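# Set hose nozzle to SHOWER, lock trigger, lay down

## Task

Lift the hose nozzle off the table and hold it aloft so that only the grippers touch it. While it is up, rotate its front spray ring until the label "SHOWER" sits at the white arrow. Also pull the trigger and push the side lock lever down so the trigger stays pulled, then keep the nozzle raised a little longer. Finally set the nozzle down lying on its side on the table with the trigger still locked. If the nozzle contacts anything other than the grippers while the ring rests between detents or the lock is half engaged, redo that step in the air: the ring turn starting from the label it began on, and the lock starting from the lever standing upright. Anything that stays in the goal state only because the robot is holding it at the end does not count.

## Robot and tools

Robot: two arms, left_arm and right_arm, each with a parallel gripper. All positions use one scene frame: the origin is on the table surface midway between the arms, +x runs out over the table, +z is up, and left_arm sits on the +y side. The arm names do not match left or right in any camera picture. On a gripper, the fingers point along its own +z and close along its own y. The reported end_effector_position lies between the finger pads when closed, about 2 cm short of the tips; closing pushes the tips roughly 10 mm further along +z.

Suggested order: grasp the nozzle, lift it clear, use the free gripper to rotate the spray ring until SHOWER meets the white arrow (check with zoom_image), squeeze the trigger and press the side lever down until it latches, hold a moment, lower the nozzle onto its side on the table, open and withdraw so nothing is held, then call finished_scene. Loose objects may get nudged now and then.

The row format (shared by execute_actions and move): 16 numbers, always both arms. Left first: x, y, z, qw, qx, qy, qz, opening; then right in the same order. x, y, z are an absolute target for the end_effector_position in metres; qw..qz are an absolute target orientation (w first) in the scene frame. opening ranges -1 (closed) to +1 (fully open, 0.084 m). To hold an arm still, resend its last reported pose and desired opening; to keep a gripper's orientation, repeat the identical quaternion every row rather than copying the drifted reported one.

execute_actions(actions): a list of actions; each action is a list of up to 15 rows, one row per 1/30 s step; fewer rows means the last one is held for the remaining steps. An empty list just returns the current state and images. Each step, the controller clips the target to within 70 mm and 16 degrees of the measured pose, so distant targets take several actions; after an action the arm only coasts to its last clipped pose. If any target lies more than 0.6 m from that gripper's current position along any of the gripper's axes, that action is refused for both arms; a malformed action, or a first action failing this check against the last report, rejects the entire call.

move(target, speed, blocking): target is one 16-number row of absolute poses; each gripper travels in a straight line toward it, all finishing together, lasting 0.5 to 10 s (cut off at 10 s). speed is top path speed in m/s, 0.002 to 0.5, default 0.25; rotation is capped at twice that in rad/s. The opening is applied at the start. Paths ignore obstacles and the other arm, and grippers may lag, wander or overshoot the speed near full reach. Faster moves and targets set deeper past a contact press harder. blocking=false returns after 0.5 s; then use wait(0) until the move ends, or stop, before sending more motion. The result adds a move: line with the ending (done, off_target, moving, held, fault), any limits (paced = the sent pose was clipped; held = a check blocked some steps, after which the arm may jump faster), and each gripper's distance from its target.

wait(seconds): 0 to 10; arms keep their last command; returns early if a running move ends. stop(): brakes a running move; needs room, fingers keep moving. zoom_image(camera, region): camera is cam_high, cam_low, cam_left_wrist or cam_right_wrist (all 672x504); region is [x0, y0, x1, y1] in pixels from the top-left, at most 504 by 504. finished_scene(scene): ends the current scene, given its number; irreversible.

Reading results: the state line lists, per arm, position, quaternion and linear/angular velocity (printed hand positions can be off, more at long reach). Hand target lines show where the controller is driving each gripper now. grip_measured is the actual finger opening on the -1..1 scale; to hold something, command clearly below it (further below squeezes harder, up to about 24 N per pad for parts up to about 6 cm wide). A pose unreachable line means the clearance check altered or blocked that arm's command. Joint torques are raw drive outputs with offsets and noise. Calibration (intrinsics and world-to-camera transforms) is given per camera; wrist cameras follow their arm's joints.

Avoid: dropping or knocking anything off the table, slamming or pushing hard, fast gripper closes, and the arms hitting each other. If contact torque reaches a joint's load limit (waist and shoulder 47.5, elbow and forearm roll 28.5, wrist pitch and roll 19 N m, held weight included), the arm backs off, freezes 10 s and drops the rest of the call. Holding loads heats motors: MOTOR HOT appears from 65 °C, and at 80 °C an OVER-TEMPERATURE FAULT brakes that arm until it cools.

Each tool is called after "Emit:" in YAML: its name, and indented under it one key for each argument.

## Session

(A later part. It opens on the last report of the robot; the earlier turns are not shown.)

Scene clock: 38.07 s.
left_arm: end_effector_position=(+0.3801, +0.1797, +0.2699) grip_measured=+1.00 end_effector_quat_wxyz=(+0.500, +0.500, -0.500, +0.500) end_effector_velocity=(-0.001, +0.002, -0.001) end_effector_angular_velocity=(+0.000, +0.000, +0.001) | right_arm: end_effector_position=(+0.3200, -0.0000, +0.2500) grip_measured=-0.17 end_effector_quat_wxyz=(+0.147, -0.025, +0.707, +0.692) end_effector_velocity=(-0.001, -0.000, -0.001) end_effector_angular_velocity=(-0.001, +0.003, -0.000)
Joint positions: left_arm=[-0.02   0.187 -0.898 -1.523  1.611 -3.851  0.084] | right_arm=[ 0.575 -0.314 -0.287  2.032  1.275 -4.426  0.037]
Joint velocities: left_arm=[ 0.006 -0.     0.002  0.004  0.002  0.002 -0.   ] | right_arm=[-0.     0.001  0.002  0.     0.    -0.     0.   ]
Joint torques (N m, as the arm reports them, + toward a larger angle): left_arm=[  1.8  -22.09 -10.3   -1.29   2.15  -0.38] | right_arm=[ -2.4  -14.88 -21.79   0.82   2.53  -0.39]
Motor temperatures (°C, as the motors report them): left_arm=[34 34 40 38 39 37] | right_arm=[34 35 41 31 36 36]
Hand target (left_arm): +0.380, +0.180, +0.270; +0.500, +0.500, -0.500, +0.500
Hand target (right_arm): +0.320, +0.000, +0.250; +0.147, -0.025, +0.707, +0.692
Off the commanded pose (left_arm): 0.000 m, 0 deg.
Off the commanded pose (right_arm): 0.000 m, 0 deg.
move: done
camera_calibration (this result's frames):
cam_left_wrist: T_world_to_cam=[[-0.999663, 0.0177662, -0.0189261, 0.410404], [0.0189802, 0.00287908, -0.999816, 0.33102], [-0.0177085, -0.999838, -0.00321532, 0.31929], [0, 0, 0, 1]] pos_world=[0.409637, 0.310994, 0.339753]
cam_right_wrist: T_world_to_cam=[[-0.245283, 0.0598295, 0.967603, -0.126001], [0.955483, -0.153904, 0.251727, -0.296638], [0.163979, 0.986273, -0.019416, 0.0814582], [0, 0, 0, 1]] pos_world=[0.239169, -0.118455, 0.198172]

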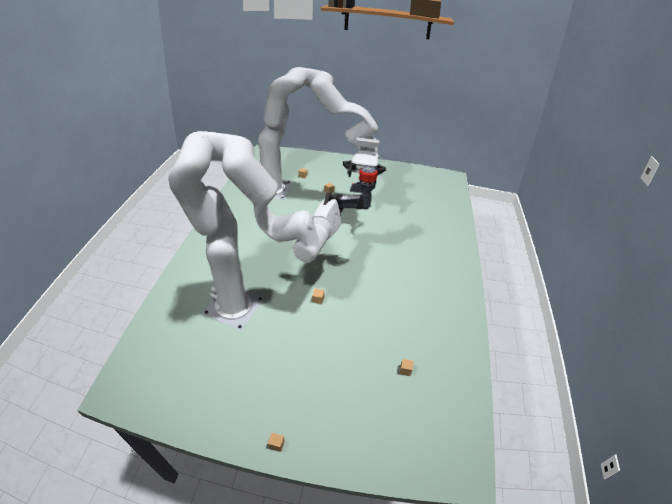

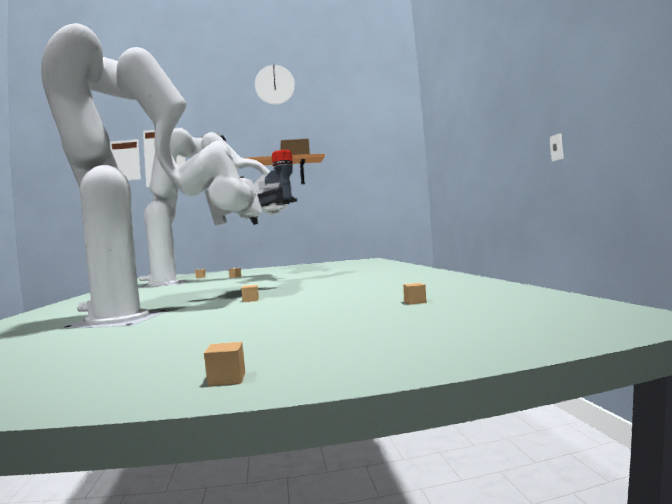

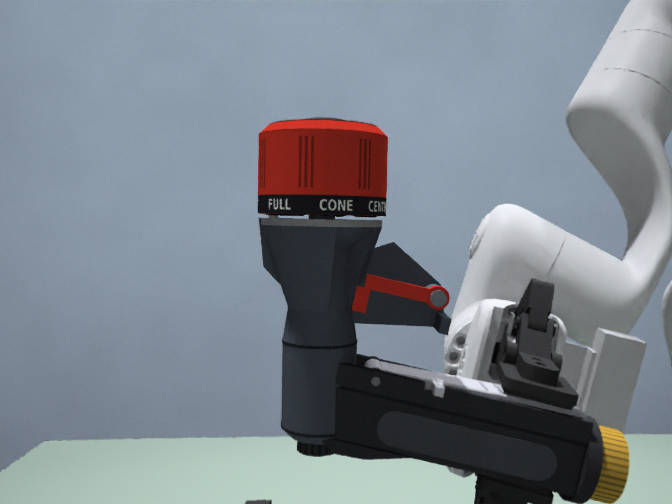

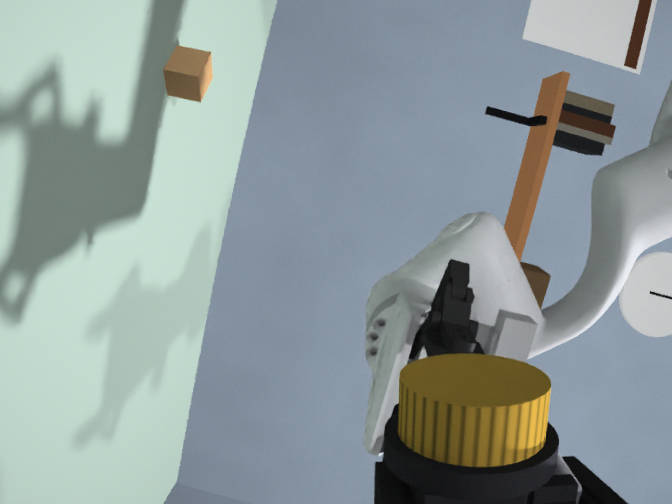

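Emit:
move:
  target: [0.421,0.07,0.352,0.5,0.5,-0.5,0.5,1,0.32,0,0.25,0.147,-0.025,0.707,0.692,-1]
  speed: 0.12

Emit:
move:
  target: [0.421,0.034,0.350,0.5,0.5,-0.5,0.5,1,0.32,0,0.25,0.147,-0.025,0.707,0.692,-1]
  speed: 0.03

Emit:
move:
  target: [0.424,0.034,0.312,0.5,0.5,-0.5,0.5,1,0.32,0,0.25,0.147,-0.025,0.707,0.692,-1]
  speed: 0.015

Scene clock: 40.70 s.
left_arm: end_effector_position=(+0.4208, +0.0704, +0.3521) grip_measured=+1.00 end_effector_quat_wxyz=(+0.500, +0.500, -0.500, +0.500) end_effector_velocity=(+0.001, -0.003, +0.002) end_effector_angular_velocity=(-0.000, -0.002, -0.002) | right_arm: end_effector_position=(+0.3200, -0.0000, +0.2500) grip_measured=-0.17 end_effector_quat_wxyz=(+0.147, -0.025, +0.707, +0.692) end_effector_velocity=(+0.000, -0.000, -0.000) end_effector_angular_velocity=(-0.000, +0.000, -0.000)
Joint positions: left_arm=[-0.284  0.177 -1.115 -1.693  1.408 -4.069  0.084] | right_arm=[ 0.575 -0.314 -0.287  2.032  1.275 -4.426  0.037]
Joint velocities: left_arm=[-0.005  0.002 -0.008 -0.001 -0.004 -0.003  0.   ] | right_arm=[ 0.  0. -0. -0. -0.  0.  0.]
Joint torques (N m, as the arm reports them, + toward a larger angle): left_arm=[  1.6  -24.2  -11.76  -1.19   1.79  -0.38] | right_arm=[ -2.66 -15.14 -21.61   0.9    2.56  -0.43]
Motor temperatures (°C, as the motors report them): left_arm=[34 34 40 38 39 37] | right_arm=[34 35 41 31 36 36]
Hand target (left_arm): +0.421, +0.070, +0.352; +0.500, +0.500, -0.500, +0.500
Hand target (right_arm): +0.320, -0.000, +0.250; +0.147, -0.025, +0.707, +0.692
Off the commanded pose (left_arm): 0.000 m, 0 deg.
Off the commanded pose (right_arm): 0.000 m, 0 deg.
move: done
camera_calibration (this result's frames):
cam_left_wrist: T_world_to_cam=[[-0.999694, 0.0164731, -0.0184593, 0.454538], [0.0184845, 0.00138059, -0.999828, 0.413075], [-0.0164447, -0.999863, -0.00168466, 0.209927], [0, 0, 0, 1]] pos_world=[0.450215, 0.201841, 0.421749]
cam_right_wrist: T_world_to_cam=[[-0.245283, 0.0598295, 0.967603, -0.126001], [0.955483, -0.153904, 0.251727, -0.296638], [0.163979, 0.986273, -0.019416, 0.0814582], [0, 0, 0, 1]] pos_world=[0.239169, -0.118455, 0.198172]

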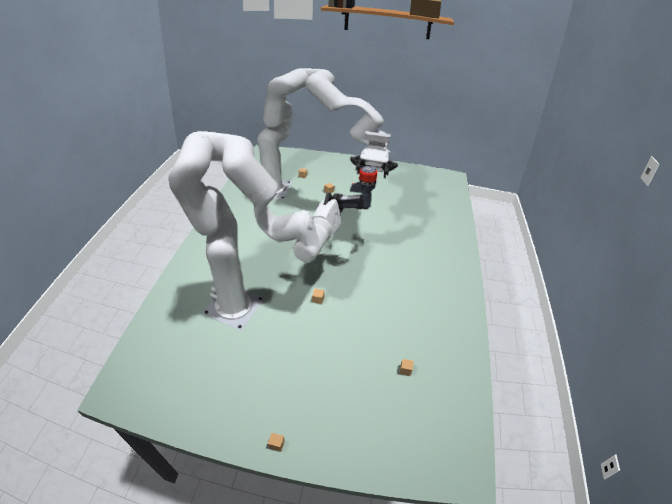

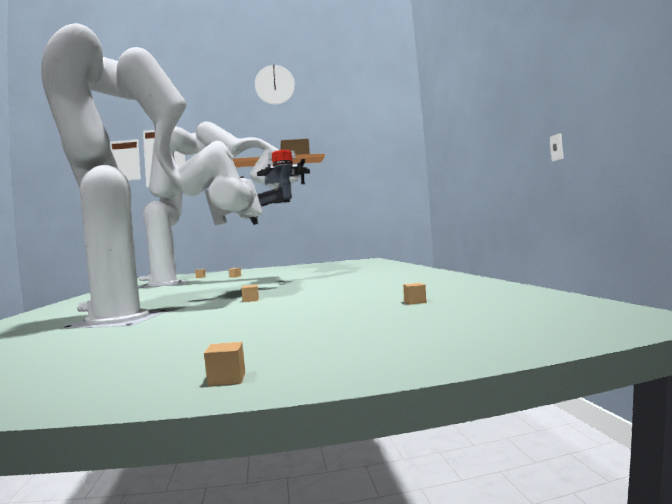

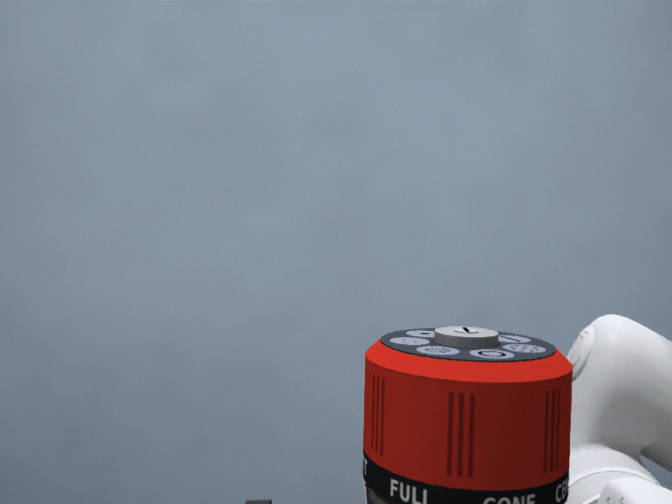

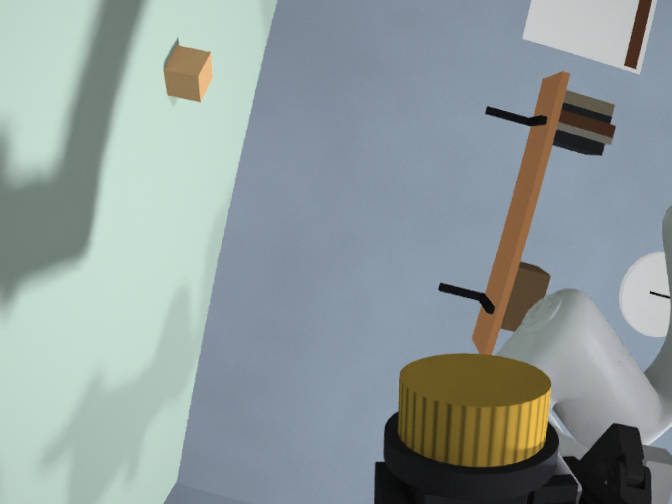

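Scene clock: 42.27 s.
left_arm: end_effector_position=(+0.4210, +0.0343, +0.3501) grip_measured=+1.00 end_effector_quat_wxyz=(+0.500, +0.500, -0.500, +0.500) end_effector_velocity=(-0.000, -0.003, +0.000) end_effector_angular_velocity=(+0.000, -0.000, -0.001) | right_arm: end_effector_position=(+0.3200, -0.0000, +0.2500) grip_measured=-0.17 end_effector_quat_wxyz=(+0.147, -0.025, +0.707, +0.692) end_effector_velocity=(+0.000, +0.000, +0.000) end_effector_angular_velocity=(-0.000, -0.001, +0.000)
Joint positions: left_arm=[-0.365  0.208 -1.151 -1.74   1.343 -4.065  0.084] | right_arm=[ 0.575 -0.314 -0.287  2.032  1.275 -4.426  0.037]
Joint velocities: left_arm=[-0.006  0.002 -0.003 -0.003 -0.004  0.     0.   ] | right_arm=[-0. -0. -0. -0. -0. -0. -0.]
Joint torques (N m, as the arm reports them, + toward a larger angle): left_arm=[  1.87 -25.05 -11.82  -1.17   1.69  -0.36] | right_arm=[ -2.45 -14.83 -21.3    0.78   2.53  -0.26]
Motor temperatures (°C, as the motors report them): left_arm=[34 34 40 38 39 37] | right_arm=[34 35 41 31 36 36]
Hand target (left_arm): +0.421, +0.034, +0.350; +0.500, +0.500, -0.500, +0.500
Hand target (right_arm): +0.320, -0.000, +0.250; +0.147, -0.025, +0.707, +0.692
Off the commanded pose (left_arm): 0.000 m, 0 deg.
Off the commanded pose (right_arm): 0.000 m, 0 deg.
move: done
camera_calibration (this result's frames):
cam_left_wrist: T_world_to_cam=[[-0.999677, 0.0171859, -0.0187457, 0.455318], [0.0187858, 0.0021744, -0.999821, 0.410955], [-0.0171421, -0.99985, -0.00249655, 0.174417], [0, 0, 0, 1]] pos_world=[0.450441, 0.165672, 0.419852]
cam_right_wrist: T_world_to_cam=[[-0.245283, 0.0598296, 0.967604, -0.126001], [0.955483, -0.153904, 0.251727, -0.296638], [0.163978, 0.986273, -0.0194161, 0.0814582], [0, 0, 0, 1]] pos_world=[0.239169, -0.118455, 0.198172]

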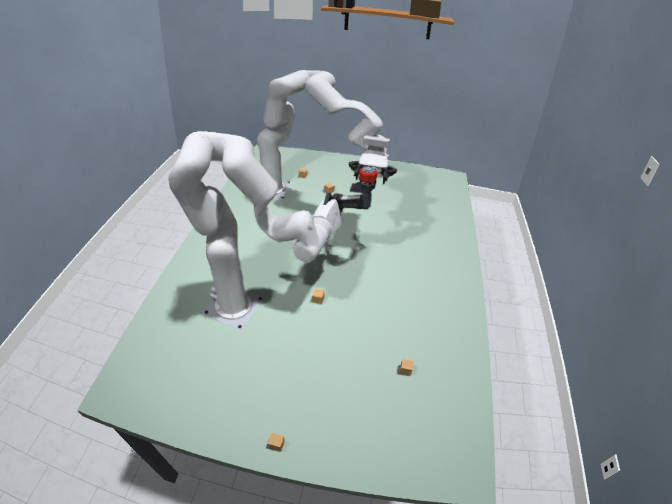

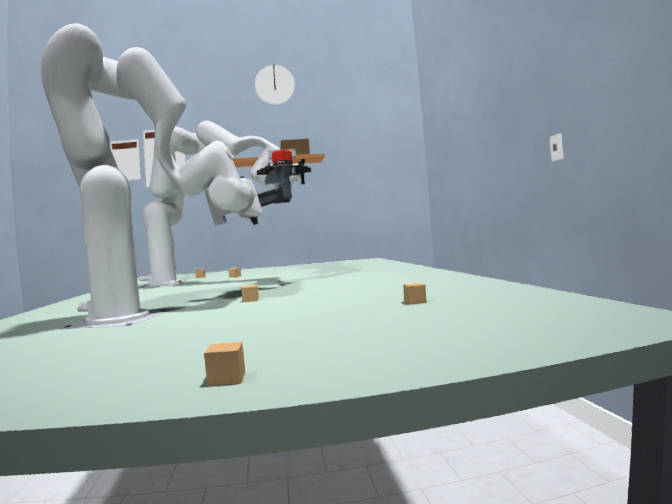

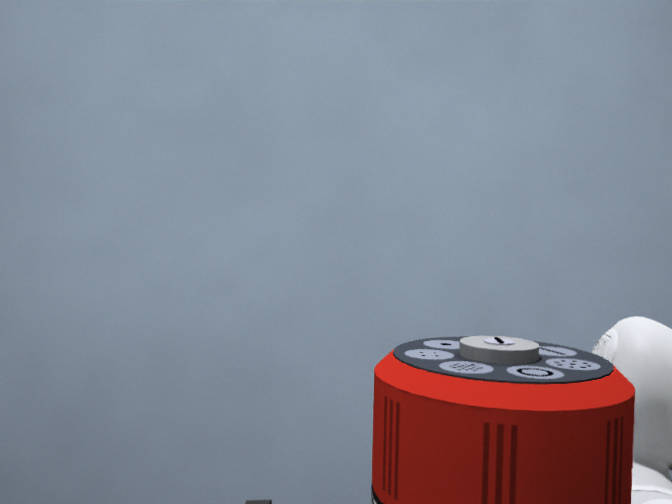

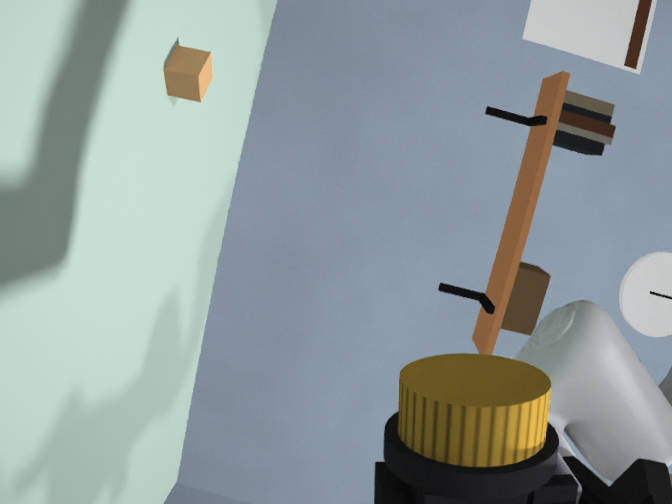

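Scene clock: 45.10 s.
left_arm: end_effector_position=(+0.4240, +0.0339, +0.3121) grip_measured=+1.00 end_effector_quat_wxyz=(+0.500, +0.500, -0.500, +0.500) end_effector_velocity=(+0.001, +0.001, -0.001) end_effector_angular_velocity=(-0.001, -0.003, +0.002) | right_arm: end_effector_position=(+0.3200, +0.0000, +0.2501) grip_measured=-0.17 end_effector_quat_wxyz=(+0.147, -0.025, +0.707, +0.692) end_effector_velocity=(-0.000, -0.000, -0.000) end_effector_angular_velocity=(-0.000, +0.000, -0.000)
Joint positions: left_arm=[-0.362  0.278 -1.143 -1.755  1.359 -3.987  0.084] | right_arm=[ 0.575 -0.314 -0.288  2.032  1.275 -4.426  0.037]
Joint velocities: left_arm=[ 0.002  0.003 -0.001 -0.001  0.001  0.004  0.   ] | right_arm=[-0. -0.  0. -0. -0. -0. -0.]
Joint torques (N m, as the arm reports them, + toward a larger angle): left_arm=[  1.31 -25.28 -11.03  -0.84   2.01  -0.36] | right_arm=[ -3.21 -15.34 -22.67   1.52   2.71  -0.4 ]
Motor temperatures (°C, as the motors report them): left_arm=[34 35 40 38 39 37] | right_arm=[34 35 41 31 36 36]
Hand target (left_arm): +0.424, +0.034, +0.312; +0.500, +0.500, -0.500, +0.500
Hand target (right_arm): +0.320, +0.000, +0.250; +0.147, -0.025, +0.707, +0.692
Off the commanded pose (left_arm): 0.000 m, 0 deg.
Off the commanded pose (right_arm): 0.000 m, 0 deg.
move: done
camera_calibration (this result's frames):
cam_left_wrist: T_world_to_cam=[[-0.999673, 0.0175083, -0.0186501, 0.457542], [0.0186979, 0.00256838, -0.999822, 0.372968], [-0.0174573, -0.999843, -0.00289491, 0.174302], [0, 0, 0, 1]] pos_world=[0.453462, 0.165306, 0.38194]
cam_right_wrist: T_world_to_cam=[[-0.245433, 0.0597041, 0.967573, -0.126019], [0.955447, -0.153914, 0.251854, -0.2967], [0.16396, 0.986279, -0.0192685, 0.0814038], [0, 0, 0, 1]] pos_world=[0.239205, -0.118429, 0.198226]

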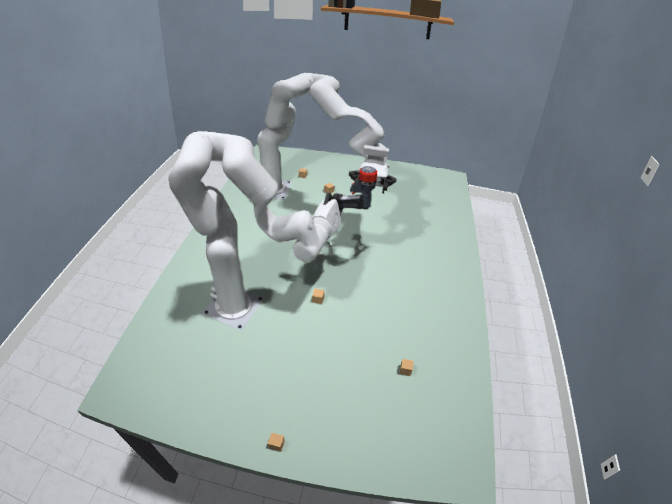

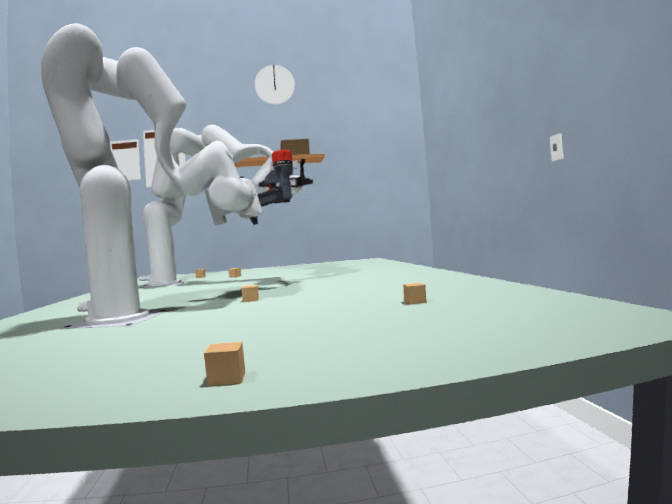

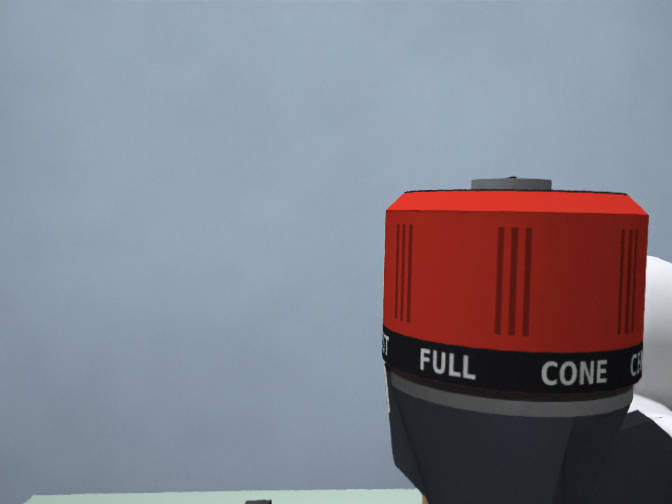

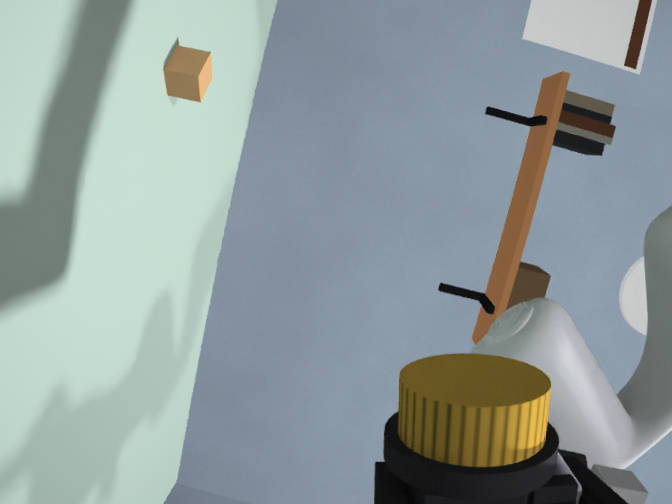

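Contact, already loaded. Small side push then retreat.

Emit:
move:
  target: [0.421,0.034,0.311,0.5,0.5,-0.5,0.5,1,0.32,0,0.25,0.147,-0.025,0.707,0.692,-1]
  speed: 0.008

Emit:
move:
  target: [0.428,0.07,0.313,0.5,0.5,-0.5,0.5,1,0.32,0,0.25,0.147,-0.025,0.707,0.692,-1]
  speed: 0.04

Emit:
move:
  target: [0.39,0.2,0.27,0.5,0.5,-0.5,0.5,1,0.32,0,0.25,0.147,-0.025,0.707,0.692,-1]
  speed: 0.12

Scene clock: 46.87 s.
left_arm: end_effector_position=(+0.4212, +0.0340, +0.3109) grip_measured=+1.00 end_effector_quat_wxyz=(+0.500, +0.500, -0.500, +0.500) end_effector_velocity=(-0.001, +0.000, +0.000) end_effector_angular_velocity=(-0.001, -0.001, +0.001) | right_arm: end_effector_position=(+0.3200, +0.0000, +0.2501) grip_measured=-0.17 end_effector_quat_wxyz=(+0.147, -0.025, +0.707, +0.692) end_effector_velocity=(-0.000, -0.000, -0.001) end_effector_angular_velocity=(-0.001, +0.001, -0.000)
Joint positions: left_arm=[-0.363  0.272 -1.132 -1.757  1.359 -3.981  0.084] | right_arm=[ 0.575 -0.314 -0.287  2.032  1.275 -4.426  0.037]
Joint velocities: left_arm=[-0.    -0.004  0.006 -0.002 -0.     0.003 -0.   ] | right_arm=[-0.     0.     0.001  0.    -0.     0.    -0.   ]
Joint torques (N m, as the arm reports them, + toward a larger angle): left_arm=[  1.25 -25.41 -11.24  -0.98   2.17  -0.39] | right_arm=[ -2.31 -14.82 -22.14   1.48   2.2   -0.38]
Motor temperatures (°C, as the motors report them): left_arm=[34 35 40 38 39 37] | right_arm=[34 35 41 31 36 36]
Hand target (left_arm): +0.421, +0.034, +0.311; +0.500, +0.500, -0.500, +0.500
Hand target (right_arm): +0.320, -0.000, +0.250; +0.147, -0.025, +0.707, +0.692
Off the commanded pose (left_arm): 0.000 m, 0 deg.
Off the commanded pose (right_arm): 0.000 m, 0 deg.
move: done
camera_calibration (this result's frames):
cam_left_wrist: T_world_to_cam=[[-0.999678, 0.0172432, -0.0186375, 0.454722], [0.018682, 0.00242798, -0.999823, 0.371877], [-0.0171949, -0.999848, -0.00274933, 0.174156], [0, 0, 0, 1]] pos_world=[0.450623, 0.165386, 0.380765]
cam_right_wrist: T_world_to_cam=[[-0.24547, 0.0596559, 0.967567, -0.12602], [0.955449, -0.153861, 0.251882, -0.296689], [0.163897, 0.98629, -0.01923, 0.0814093], [0, 0, 0, 1]] pos_world=[0.239194, -0.118424, 0.198229]

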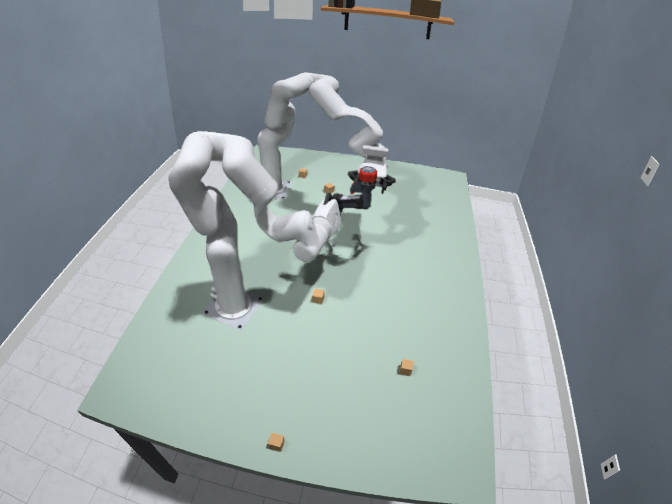

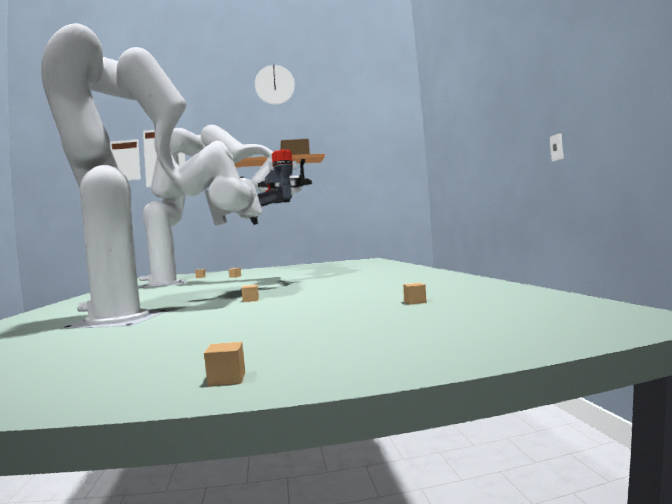

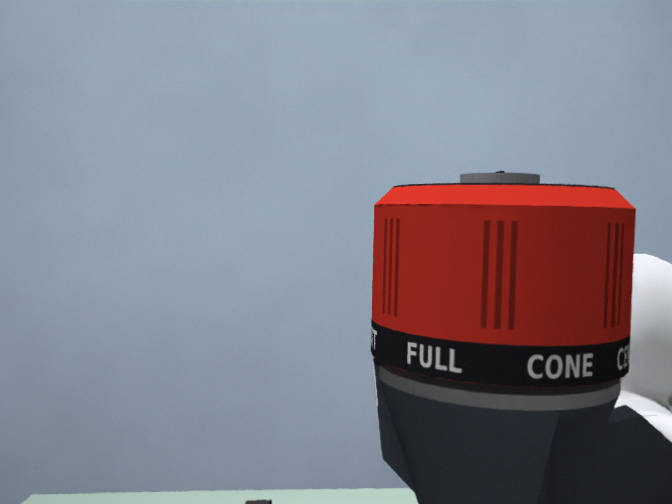

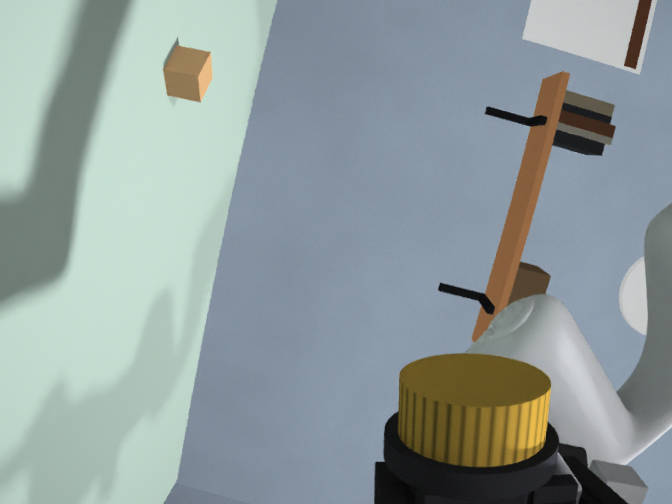

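Scene clock: 48.17 s.
left_arm: end_effector_position=(+0.4280, +0.0697, +0.3130) grip_measured=+1.00 end_effector_quat_wxyz=(+0.500, +0.500, -0.500, +0.500) end_effector_velocity=(+0.000, +0.001, +0.000) end_effector_angular_velocity=(+0.000, -0.000, -0.001) | right_arm: end_effector_position=(+0.3200, +0.0000, +0.2500) grip_measured=-0.17 end_effector_quat_wxyz=(+0.147, -0.025, +0.707, +0.692) end_effector_velocity=(-0.000, -0.000, -0.000) end_effector_angular_velocity=(+0.000, +0.000, -0.000)
Joint positions: left_arm=[-0.28   0.263 -1.123 -1.701  1.421 -3.992  0.084] | right_arm=[ 0.575 -0.314 -0.287  2.032  1.275 -4.426  0.037]
Joint velocities: left_arm=[ 0.003 -0.    -0.     0.003  0.003 -0.     0.   ] | right_arm=[-0. -0.  0.  0. -0. -0. -0.]
Joint torques (N m, as the arm reports them, + toward a larger angle): left_arm=[  1.58 -25.46 -11.29  -1.25   1.88  -0.36] | right_arm=[ -1.92 -14.96 -21.65   0.62   2.53  -0.22]
Motor temperatures (°C, as the motors report them): left_arm=[34 35 40 38 39 37] | right_arm=[34 35 41 31 36 36]
Hand target (left_arm): +0.428, +0.070, +0.313; +0.500, +0.500, -0.500, +0.500
Hand target (right_arm): +0.320, +0.000, +0.250; +0.147, -0.025, +0.707, +0.692
Off the commanded pose (left_arm): 0.000 m, 0 deg.
Off the commanded pose (right_arm): 0.000 m, 0 deg.
move: done
camera_calibration (this result's frames):
cam_left_wrist: T_world_to_cam=[[-0.999673, 0.0173284, -0.0187819, 0.46098], [0.0188256, 0.00236091, -0.99982, 0.373614], [-0.017281, -0.999847, -0.00268636, 0.209991], [0, 0, 0, 1]] pos_world=[0.457425, 0.201088, 0.382768]
cam_right_wrist: T_world_to_cam=[[-0.245285, 0.0598288, 0.967603, -0.126001], [0.955482, -0.153903, 0.251728, -0.296639], [0.163978, 0.986273, -0.0194152, 0.081458], [0, 0, 0, 1]] pos_world=[0.23917, -0.118455, 0.198173]

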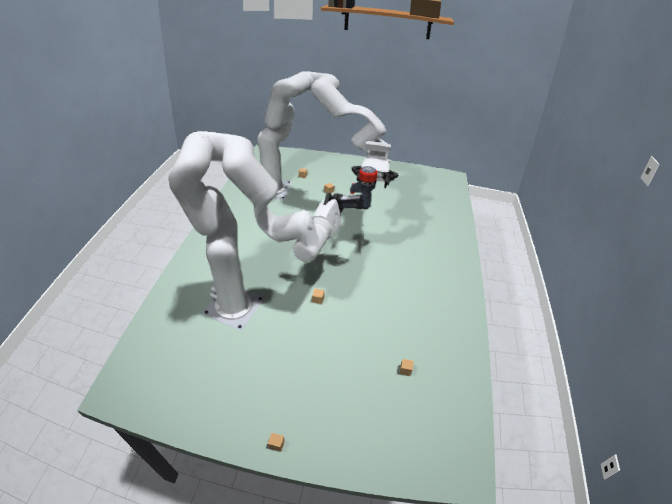

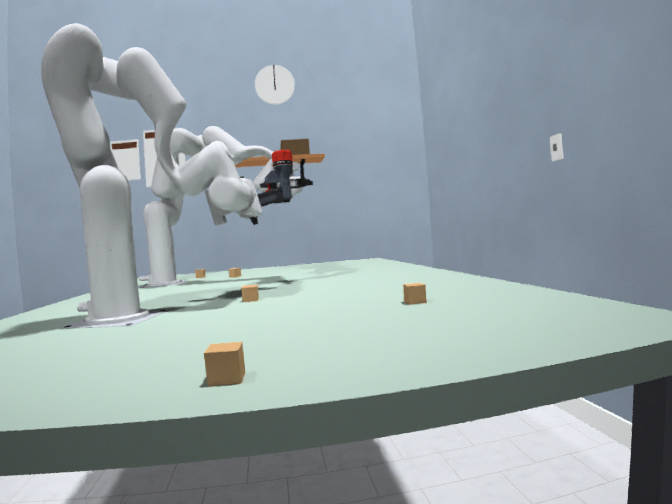

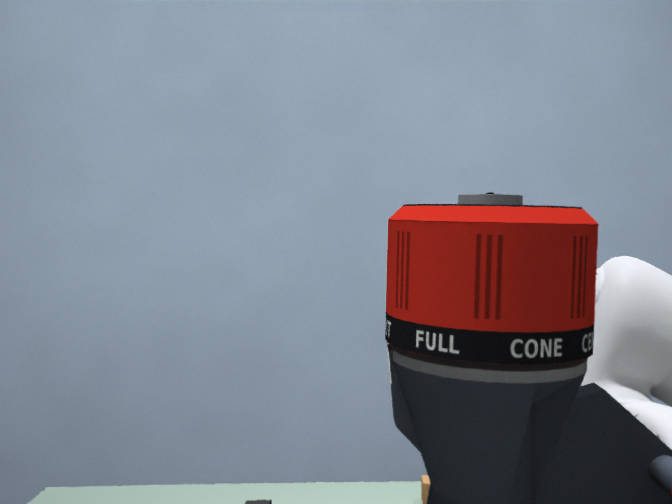

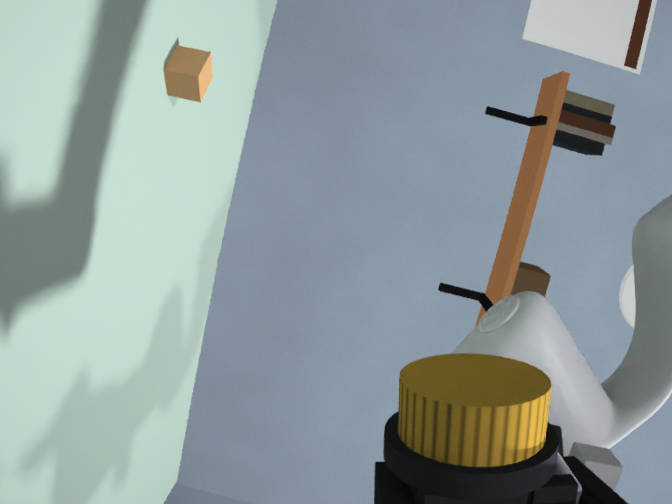

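Scene clock: 49.90 s.
left_arm: end_effector_position=(+0.3901, +0.1996, +0.2698) grip_measured=+1.00 end_effector_quat_wxyz=(+0.500, +0.500, -0.500, +0.500) end_effector_velocity=(-0.000, +0.003, -0.001) end_effector_angular_velocity=(+0.000, -0.000, +0.001) | right_arm: end_effector_position=(+0.3200, +0.0000, +0.2500) grip_measured=-0.17 end_effector_quat_wxyz=(+0.147, -0.025, +0.707, +0.692) end_effector_velocity=(+0.000, +0.000, +0.000) end_effector_angular_velocity=(+0.000, -0.000, -0.000)
Joint positions: left_arm=[ 0.029  0.22  -0.942 -1.487  1.644 -3.861  0.084] | right_arm=[ 0.575 -0.314 -0.287  2.032  1.275 -4.426  0.037]
Joint velocities: left_arm=[ 0.007  0.     0.001  0.005  0.003  0.002 -0.   ] | right_arm=[-0.    -0.    -0.001  0.    -0.     0.     0.   ]
Joint torques (N m, as the arm reports them, + toward a larger angle): left_arm=[  1.76 -22.71 -10.13  -1.2    2.03  -0.38] | right_arm=[ -2.45 -14.78 -21.69   0.62   2.76  -0.18]
Motor temperatures (°C, as the motors report them): left_arm=[34 35 40 38 39 37] | right_arm=[34 35 41 31 36 36]
Hand target (left_arm): +0.390, +0.200, +0.270; +0.500, +0.500, -0.500, +0.500
Hand target (right_arm): +0.320, -0.000, +0.250; +0.147, -0.025, +0.707, +0.692
Off the commanded pose (left_arm): 0.000 m, 0 deg.
Off the commanded pose (right_arm): 0.000 m, 0 deg.
move: done
camera_calibration (this result's frames):
cam_left_wrist: T_world_to_cam=[[-0.999662, 0.0178261, -0.0189206, 0.420047], [0.0189769, 0.00299197, -0.999815, 0.33073], [-0.0177662, -0.999837, -0.00332924, 0.339427], [0, 0, 0, 1]] pos_world=[0.41966, 0.330894, 0.339747]
cam_right_wrist: T_world_to_cam=[[-0.245283, 0.0598294, 0.967604, -0.126001], [0.955483, -0.153904, 0.251727, -0.296638], [0.163979, 0.986273, -0.019416, 0.0814581], [0, 0, 0, 1]] pos_world=[0.239169, -0.118455, 0.198172]

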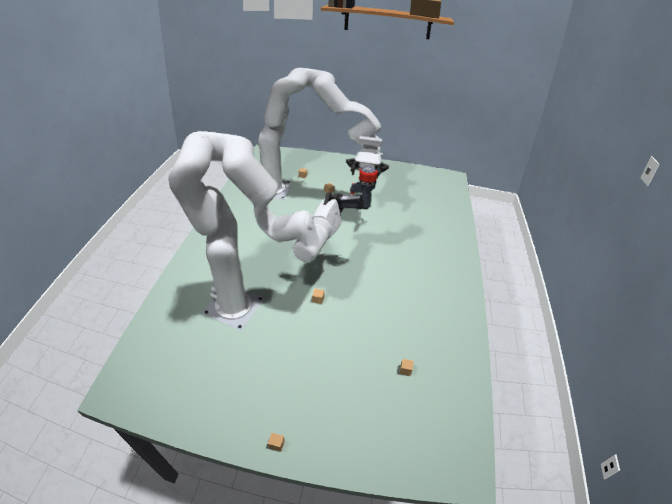

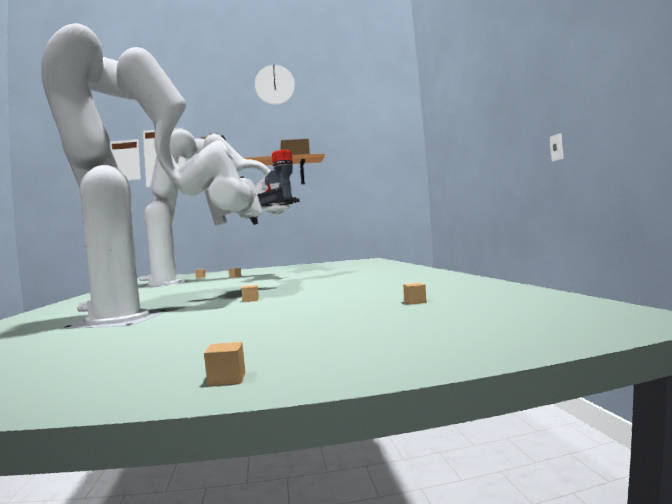

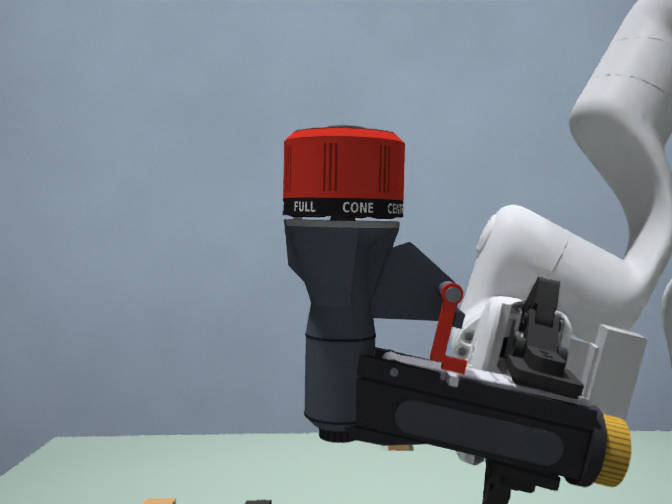

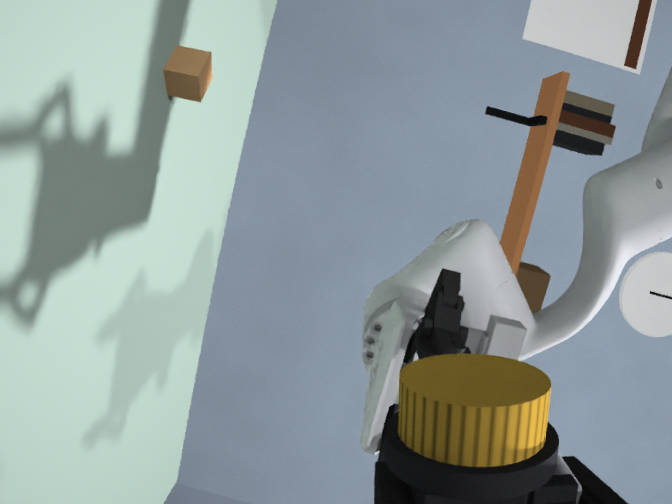

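Emit:
move:
  target: [0.44,0.17,0.239,0.5,0.5,-0.5,0.5,1,0.35,-0.12,0.25,0.086,-0.122,0.989,-0.011,-1]
  speed: 0.25

Scene clock: 55.53 s.
left_arm: end_effector_position=(+0.4400, +0.1700, +0.2392) grip_measured=+1.00 end_effector_quat_wxyz=(+0.500, +0.500, -0.500, +0.500) end_effector_velocity=(+0.001, -0.000, -0.000) end_effector_angular_velocity=(+0.001, -0.000, +0.001) | right_arm: end_effector_position=(+0.3505, -0.1199, +0.2501) grip_measured=-0.17 end_effector_quat_wxyz=(+0.085, -0.123, +0.989, -0.010) end_effector_velocity=(-0.001, -0.001, -0.001) end_effector_angular_velocity=(-0.014, +0.003, -0.001)
Joint positions: left_arm=[-0.05   0.418 -1.13  -1.546  1.592 -3.854  0.084] | right_arm=[ 0.823 -0.472 -0.713 -0.113  1.046 -2.723  0.037]
Joint velocities: left_arm=[-0.     0.001 -0.001 -0.    -0.001 -0.    -0.   ] | right_arm=[ 0.006  0.006 -0.006 -0.012  0.011  0.011 -0.   ]
Joint torques (N m, as the arm reports them, + toward a larger angle): left_arm=[  1.65 -26.48 -10.18  -1.25   2.09  -0.39] | right_arm=[ -2.4  -15.82 -27.14  -0.82  -3.02  -0.15]
Motor temperatures (°C, as the motors report them): left_arm=[34 35 40 38 39 37] | right_arm=[34 35 42 31 36 36]
Hand target (left_arm): +0.440, +0.170, +0.239; +0.500, +0.500, -0.500, +0.500
Hand target (right_arm): +0.351, -0.120, +0.250; +0.085, -0.123, +0.989, -0.010
Off the commanded pose (left_arm): 0.000 m, 0 deg.
Off the commanded pose (right_arm): 0.001 m, 0 deg.
move: done
camera_calibration (this result's frames):
cam_left_wrist: T_world_to_cam=[[-0.999674, 0.0172308, -0.0188179, 0.469947], [0.0188583, 0.00218521, -0.99982, 0.299424], [-0.0171866, -0.999849, -0.00250944, 0.310201], [0, 0, 0, 1]] pos_world=[0.469479, 0.301402, 0.308992]
cam_right_wrist: T_world_to_cam=[[-0.24844, 0.966906, -0.0580508, 0.254954], [0.955037, 0.25452, 0.152065, -0.270234], [0.161807, -0.0176617, -0.986664, 0.317014], [0, 0, 0, 1]] pos_world=[0.270129, -0.172137, 0.368679]

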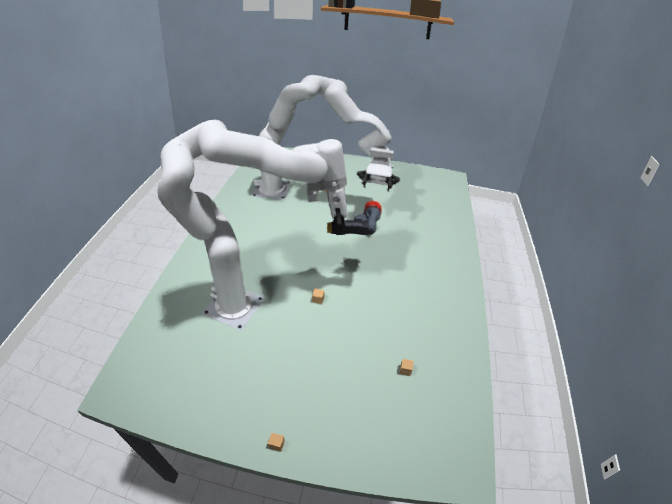

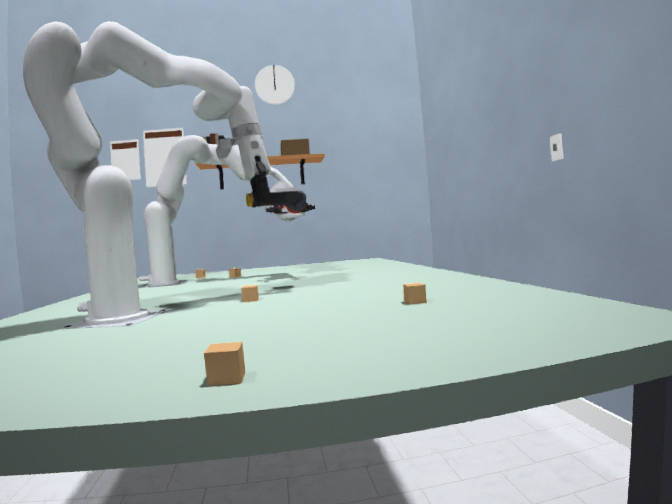

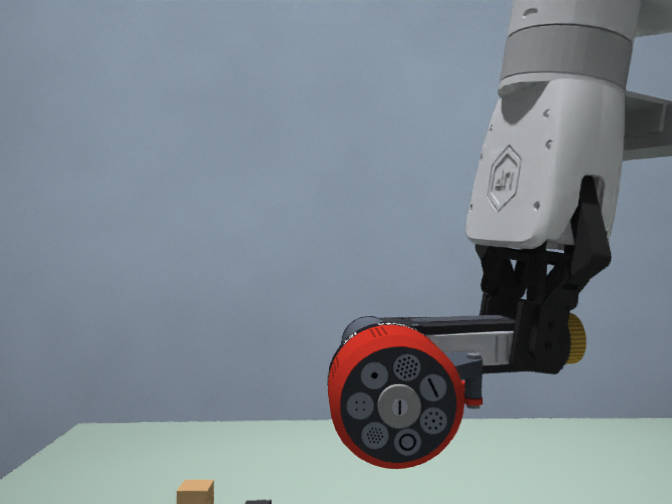

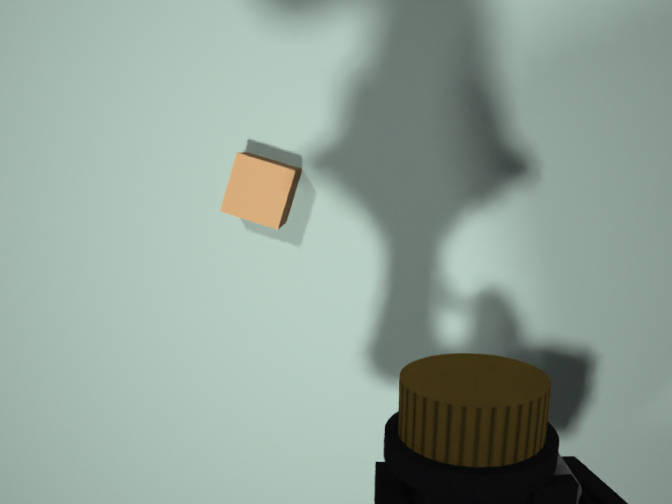

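Emit:
move:
  target: [0.439,0.085,0.243,0.5,0.5,-0.5,0.5,1,0.35,-0.12,0.25,0.086,-0.122,0.989,-0.011,-1]
  speed: 0.12

Scene clock: 57.50 s.
left_arm: end_effector_position=(+0.4390, +0.0854, +0.2431) grip_measured=+1.00 end_effector_quat_wxyz=(+0.500, +0.500, -0.500, +0.500) end_effector_velocity=(+0.000, -0.002, -0.000) end_effector_angular_velocity=(+0.001, -0.000, +0.000) | right_arm: end_effector_position=(+0.3500, -0.1200, +0.2500) grip_measured=-0.17 end_effector_quat_wxyz=(+0.086, -0.122, +0.989, -0.011) end_effector_velocity=(+0.000, +0.000, +0.000) end_effector_angular_velocity=(-0.000, -0.001, +0.000)
Joint positions: left_arm=[-0.238  0.421 -1.147 -1.689  1.467 -3.862  0.084] | right_arm=[ 0.826 -0.474 -0.711 -0.117  1.046 -2.717  0.037]
Joint velocities: left_arm=[-0.005  0.002 -0.003 -0.004 -0.004 -0.001  0.   ] | right_arm=[-0.    -0.    -0.001 -0.001 -0.    -0.     0.   ]
Joint torques (N m, as the arm reports them, + toward a larger angle): left_arm=[  1.63 -26.93 -10.57  -1.06   2.06  -0.39] | right_arm=[ -2.32 -15.24 -27.17  -0.98  -2.77  -0.3 ]
Motor temperatures (°C, as the motors report them): left_arm=[34 35 40 38 39 37] | right_arm=[34 35 42 31 36 36]
Hand target (left_arm): +0.439, +0.085, +0.243; +0.500, +0.500, -0.500, +0.500
Hand target (right_arm): +0.350, -0.120, +0.250; +0.086, -0.122, +0.989, -0.011
Off the commanded pose (left_arm): 0.000 m, 0 deg.
Off the commanded pose (right_arm): 0.000 m, 0 deg.
move: done
camera_calibration (this result's frames):
cam_left_wrist: T_world_to_cam=[[-0.999683, 0.0168806, -0.0186915, 0.470429], [0.0187285, 0.00203455, -0.999823, 0.303554], [-0.0168396, -0.999855, -0.00235006, 0.225446], [0, 0, 0, 1]] pos_world=[0.468391, 0.216854, 0.312823]
cam_right_wrist: T_world_to_cam=[[-0.24602, 0.967368, -0.0606099, 0.254755], [0.955361, 0.25257, 0.153279, -0.270341], [0.163586, -0.0201946, -0.986322, 0.315978], [0, 0, 0, 1]] pos_world=[0.269258, -0.171781, 0.368534]

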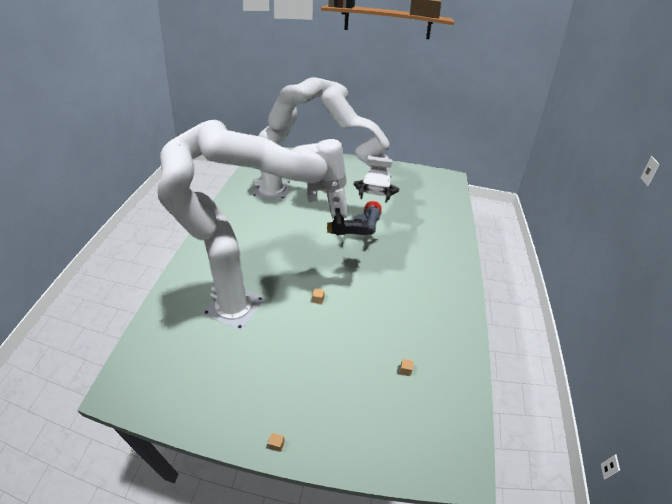

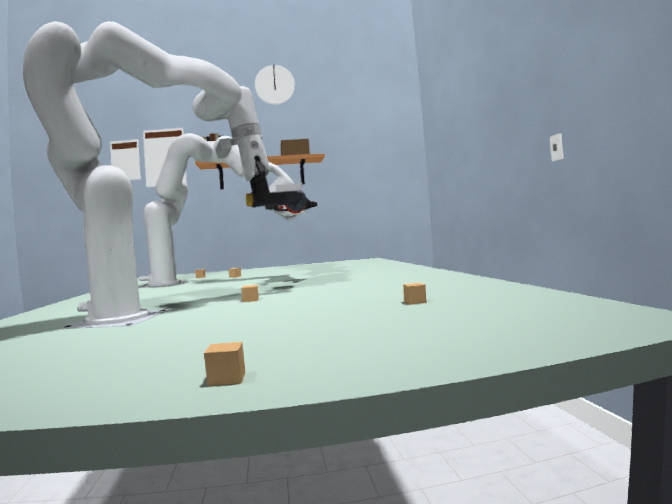

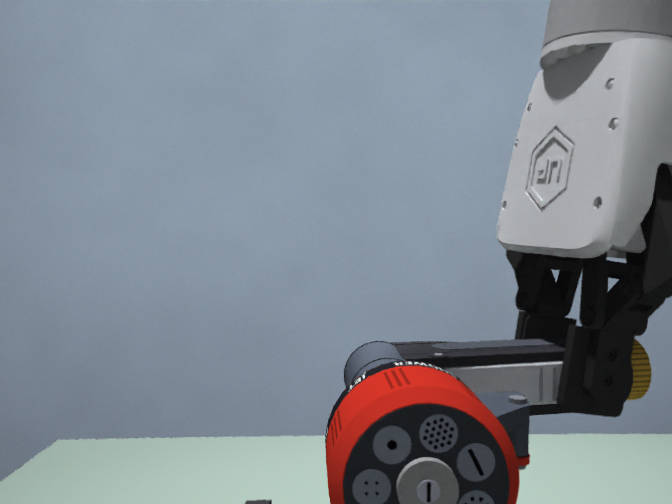

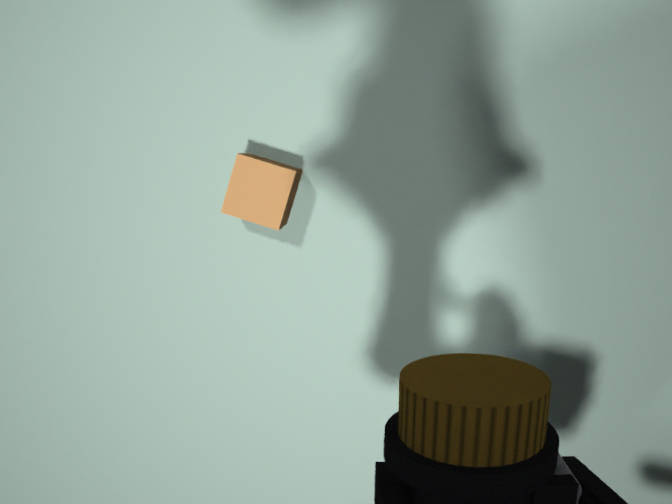

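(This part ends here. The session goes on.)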